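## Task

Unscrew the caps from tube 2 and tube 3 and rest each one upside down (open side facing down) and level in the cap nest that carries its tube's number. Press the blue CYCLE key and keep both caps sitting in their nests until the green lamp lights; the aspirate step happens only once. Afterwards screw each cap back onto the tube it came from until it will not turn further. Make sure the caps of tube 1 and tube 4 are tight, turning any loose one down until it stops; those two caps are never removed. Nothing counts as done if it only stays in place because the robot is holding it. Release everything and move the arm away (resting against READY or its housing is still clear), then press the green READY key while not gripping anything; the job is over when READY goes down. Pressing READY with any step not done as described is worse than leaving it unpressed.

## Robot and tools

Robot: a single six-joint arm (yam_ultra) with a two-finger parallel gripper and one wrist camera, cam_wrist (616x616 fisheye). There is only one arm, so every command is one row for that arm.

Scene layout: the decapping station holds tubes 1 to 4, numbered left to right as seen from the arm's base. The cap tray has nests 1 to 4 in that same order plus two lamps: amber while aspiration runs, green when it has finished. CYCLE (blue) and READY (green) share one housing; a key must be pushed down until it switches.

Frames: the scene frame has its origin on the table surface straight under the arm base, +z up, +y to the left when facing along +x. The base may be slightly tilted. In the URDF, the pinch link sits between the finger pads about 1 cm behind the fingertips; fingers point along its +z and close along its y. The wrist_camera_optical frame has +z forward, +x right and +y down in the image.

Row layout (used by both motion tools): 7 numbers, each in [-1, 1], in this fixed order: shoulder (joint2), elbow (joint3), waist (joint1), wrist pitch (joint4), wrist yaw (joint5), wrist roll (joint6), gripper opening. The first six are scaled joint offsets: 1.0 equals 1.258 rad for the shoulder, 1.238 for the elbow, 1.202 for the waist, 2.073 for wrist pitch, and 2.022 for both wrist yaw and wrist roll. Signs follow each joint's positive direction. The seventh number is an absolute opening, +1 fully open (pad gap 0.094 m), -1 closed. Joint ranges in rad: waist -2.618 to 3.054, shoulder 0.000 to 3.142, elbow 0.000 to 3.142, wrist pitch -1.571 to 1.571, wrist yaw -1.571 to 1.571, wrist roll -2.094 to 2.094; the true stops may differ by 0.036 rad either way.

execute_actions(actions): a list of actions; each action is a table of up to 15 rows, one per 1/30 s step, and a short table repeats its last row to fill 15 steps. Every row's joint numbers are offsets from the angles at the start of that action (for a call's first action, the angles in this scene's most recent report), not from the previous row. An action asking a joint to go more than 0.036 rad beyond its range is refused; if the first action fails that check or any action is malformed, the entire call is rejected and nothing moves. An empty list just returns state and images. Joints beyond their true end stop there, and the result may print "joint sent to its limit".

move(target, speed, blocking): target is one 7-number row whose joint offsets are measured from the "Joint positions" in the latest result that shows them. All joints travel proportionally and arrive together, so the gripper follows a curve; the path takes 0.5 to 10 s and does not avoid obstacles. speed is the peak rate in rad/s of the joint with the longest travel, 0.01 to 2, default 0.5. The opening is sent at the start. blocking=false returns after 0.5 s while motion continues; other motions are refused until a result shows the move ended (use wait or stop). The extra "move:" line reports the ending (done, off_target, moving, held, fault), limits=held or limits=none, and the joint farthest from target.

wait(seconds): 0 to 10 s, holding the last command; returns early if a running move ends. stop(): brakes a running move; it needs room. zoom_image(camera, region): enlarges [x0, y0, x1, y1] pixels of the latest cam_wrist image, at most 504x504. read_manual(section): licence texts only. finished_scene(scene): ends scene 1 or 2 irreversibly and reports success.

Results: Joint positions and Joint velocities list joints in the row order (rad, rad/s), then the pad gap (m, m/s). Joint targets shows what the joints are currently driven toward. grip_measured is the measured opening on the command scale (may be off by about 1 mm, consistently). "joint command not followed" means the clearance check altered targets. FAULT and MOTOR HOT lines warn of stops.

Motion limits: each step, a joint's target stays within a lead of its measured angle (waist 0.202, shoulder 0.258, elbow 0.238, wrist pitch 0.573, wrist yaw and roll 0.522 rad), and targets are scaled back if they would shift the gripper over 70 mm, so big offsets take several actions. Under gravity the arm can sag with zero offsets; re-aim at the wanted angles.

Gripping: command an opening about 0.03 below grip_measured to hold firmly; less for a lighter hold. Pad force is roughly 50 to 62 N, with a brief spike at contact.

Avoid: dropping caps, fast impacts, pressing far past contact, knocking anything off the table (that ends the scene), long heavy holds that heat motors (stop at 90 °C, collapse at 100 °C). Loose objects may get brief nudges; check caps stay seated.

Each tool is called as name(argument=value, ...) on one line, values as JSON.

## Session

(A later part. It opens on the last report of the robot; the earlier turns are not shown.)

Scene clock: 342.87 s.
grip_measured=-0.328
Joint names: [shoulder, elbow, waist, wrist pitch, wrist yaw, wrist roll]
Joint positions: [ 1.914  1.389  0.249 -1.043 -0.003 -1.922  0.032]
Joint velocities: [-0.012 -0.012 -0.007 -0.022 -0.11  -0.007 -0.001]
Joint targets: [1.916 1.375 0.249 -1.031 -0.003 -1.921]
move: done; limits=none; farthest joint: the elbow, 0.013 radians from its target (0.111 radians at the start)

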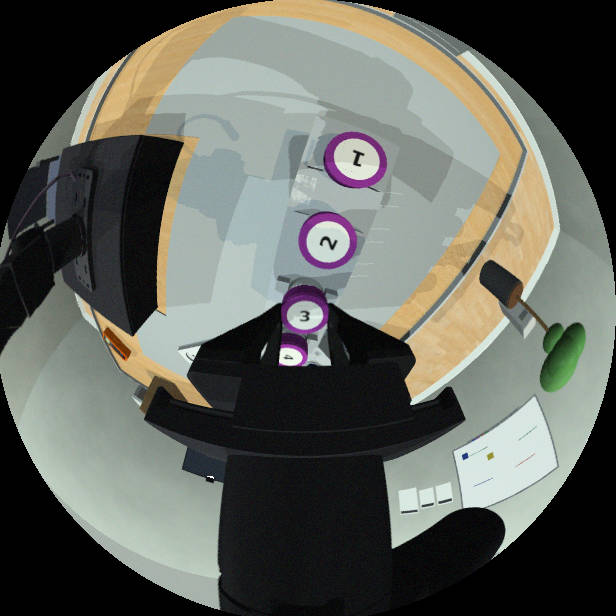

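execute_actions(actions=[[[0.008,-0.028,0,0,0,0.36,-0.36]],[[-0.005,0,0,0,0,0.0,-0.17]],[[-0.005,0,0,0,0,-0.53,-0.17]],[[-0.005,0,0,0,0,-0.53,-0.17]],[[-0.005,0,0,0,0,-0.53,-0.17]],[[-0.005,0,0,0,0,-0.5,-0.17]],[[0,0,0,0,0,0,-0.36]],[[0.008,-0.028,0,0.003,0,0.5,-0.36]],[[0.008,-0.028,0,0.003,0,0.5,-0.36]]])

execute_actions(actions=[[[0.008,-0.028,0,0.003,0,0.5,-0.36]],[[0.008,-0.028,0,0.003,0,0.5,-0.36]]])

zoom_image(camera="cam_wrist", region=[240,240,370,350])

Scene clock: 371.20 s.
grip_measured=-0.324
Joint names: [shoulder, elbow, waist, wrist pitch, wrist yaw, wrist roll]
Joint positions: [ 1.915  1.371  0.249 -1.023 -0.007 -0.088  0.032]
Joint velocities: [ 0.002 -0.012 -0.017 -0.066  0.007  0.418 -0.001]
Joint targets: [1.925 1.338 0.249 -1.020 -0.009 -0.020]

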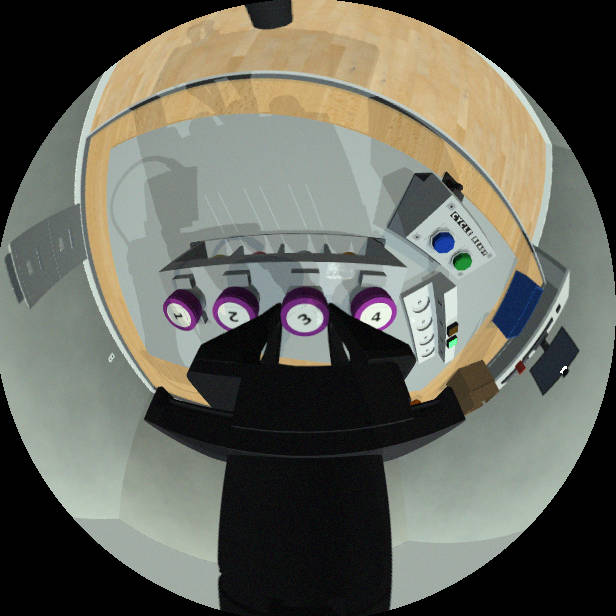

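Scene clock: 372.20 s.
grip_measured=-0.324
Joint names: [shoulder, elbow, waist, wrist pitch, wrist yaw, wrist roll]
Joint positions: [ 1.915  1.367  0.249 -1.018 -0.004  1.784  0.032]
Joint velocities: [ 0.002  0.012  0.002  0.037 -0.007  0.447  0.   ]
Joint targets: [1.925 1.334 0.249 -1.014 -0.007 1.856]

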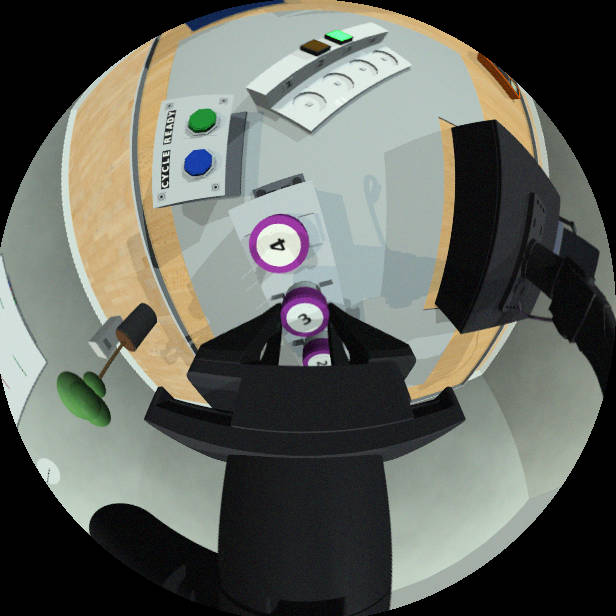

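Region (240, 240, 370, 350) of cam_wrist's 616x616 image, scaled by 3.877, with more detail than that image has; it fills the top 426 rows of this view, and the rest is white.

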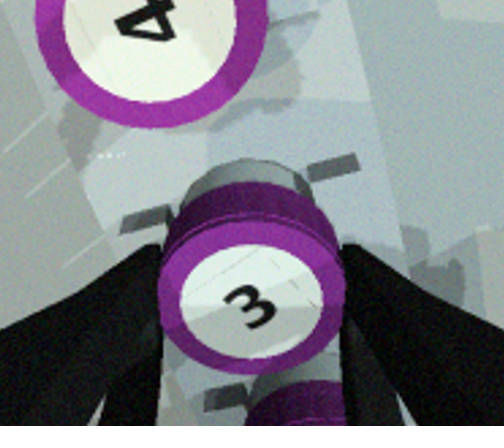

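execute_actions(actions=[[[-0.005,0,0,0,0,0.03,-0.17]],[[-0.005,0,0,0,0,-0.5,-0.17]],[[-0.005,0,0,0,0,-0.5,-0.17]],[[-0.005,0,0,0,0,-0.5,-0.17]],[[0,0,0,0,0,0,-0.36]],[[0.004,-0.02,0,0.005,0,0.5,-0.36]],[[0.004,-0.02,0,0.005,0,0.5,-0.36]],[[0.004,-0.02,0,0.005,0,0.1,-0.36]],[[0.004,-0.02,0,0.005,0,0.065,-0.36]],[[0.004,-0.02,0,0.005,0,0.065,-0.36]],[[0.004,-0.02,0,0.005,0,0.065,-0.36]],[[0.004,-0.02,0,0.005,0,0.06,-0.36]]])

Scene clock: 382.13 s.
grip_measured=-0.327
Joint names: [shoulder, elbow, waist, wrist pitch, wrist yaw, wrist roll]
Joint positions: [ 1.915  1.361  0.245 -1.01  -0.014  1.302  0.032]
Joint velocities: [-0.012 -0.007  0.002  0.037  0.007  0.095  0.002]
Joint targets: [1.920 1.336 0.245 -1.000 -0.014 1.406]

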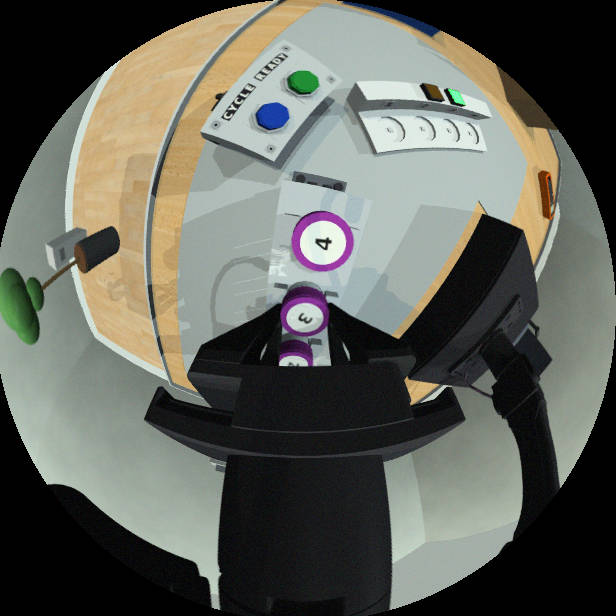

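move(target=[0,0,0,0,0,0,-0.1])

move(target=[-0.04,0.15,0,-0.09,0,0,-0.1], speed=0.3)

move(target=[0.315,0.32,-0.355,0.02,0.008,0.13,-1], speed=0.4)

Scene clock: 386.43 s.
grip_measured=-0.102
Joint names: [shoulder, elbow, waist, wrist pitch, wrist yaw, wrist roll]
Joint positions: [ 1.917  1.361  0.245 -1.01  -0.014  1.299  0.042]
Joint velocities: [-0.012 -0.002 -0.022  0.022 -0.022 -0.081 -0.   ]
Joint targets: [1.915 1.361 0.245 -1.010 -0.014 1.302]
move: done; limits=none; farthest joint: the wrist roll, 0.003 radians from its target (0.000 radians at the start)

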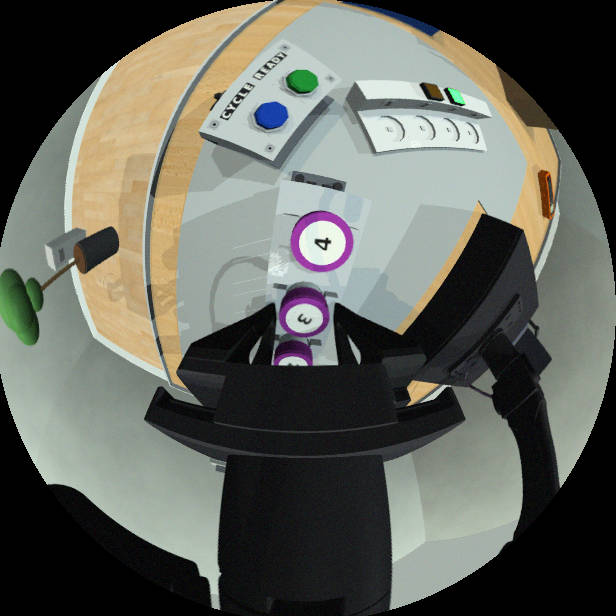

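Scene clock: 387.73 s.
grip_measured=-0.102
Joint names: [shoulder, elbow, waist, wrist pitch, wrist yaw, wrist roll]
Joint positions: [ 1.89   1.514  0.245 -1.18  -0.014  1.299  0.042]
Joint velocities: [-0.002 -0.007 -0.022 -0.007  0.022  0.022 -0.001]
Joint targets: [1.866 1.546 0.245 -1.197 -0.014 1.299]
move: off_target; limits=none; farthest joint: the elbow, 0.032 radians from its target (0.186 radians at the start)

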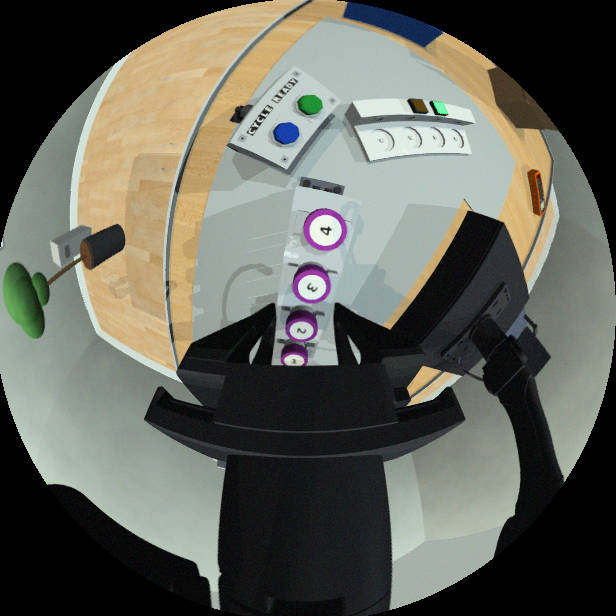

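Scene clock: 389.47 s.
grip_measured=-0.997
Joint names: [shoulder, elbow, waist, wrist pitch, wrist yaw, wrist roll]
Joint positions: [ 2.294  1.871 -0.184 -1.145 -0.009  1.556  0.   ]
Joint velocities: [ 0.007  0.007  0.007  0.037  0.022  0.037 -0.   ]
Joint targets: [2.286 1.911 -0.182 -1.138 0.003 1.562]
move: off_target; limits=none; farthest joint: the elbow, 0.039 radians from its target (0.396 radians at the start)

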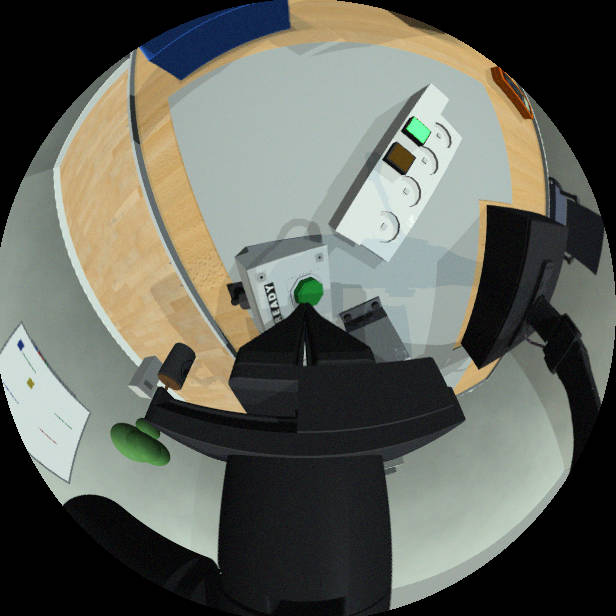

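move(target=[0.075,-0.01,0,0.02,0,0,-1], speed=0.05)

Scene clock: 392.73 s.
grip_measured=-0.997
Joint names: [shoulder, elbow, waist, wrist pitch, wrist yaw, wrist roll]
Joint positions: [ 2.354  1.871 -0.184 -1.138 -0.009  1.557  0.   ]
Joint velocities: [ 0.007 -0.002 -0.007 -0.007 -0.007 -0.007 -0.001]
move: unfinished (the scene ended)
The task's run has ended: the event that ends the task has happened. This ends this scene only. If you have not yet called finished_scene for this scene, call it to go on to the next scene.

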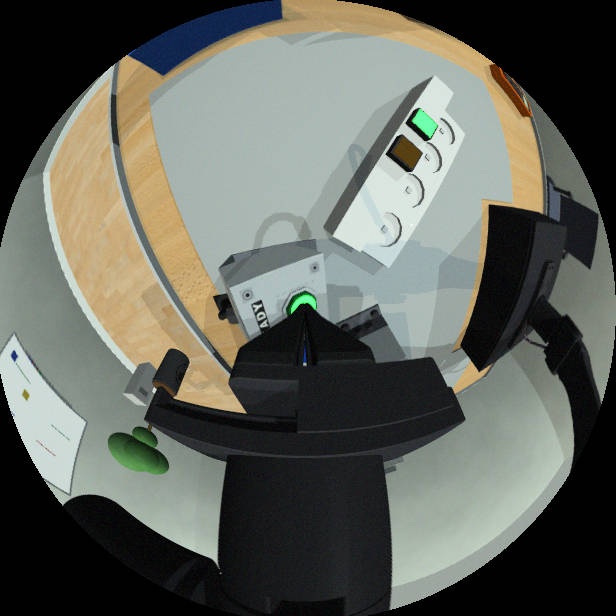

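finished_scene(scene=1)

The scene is finished: the task was done.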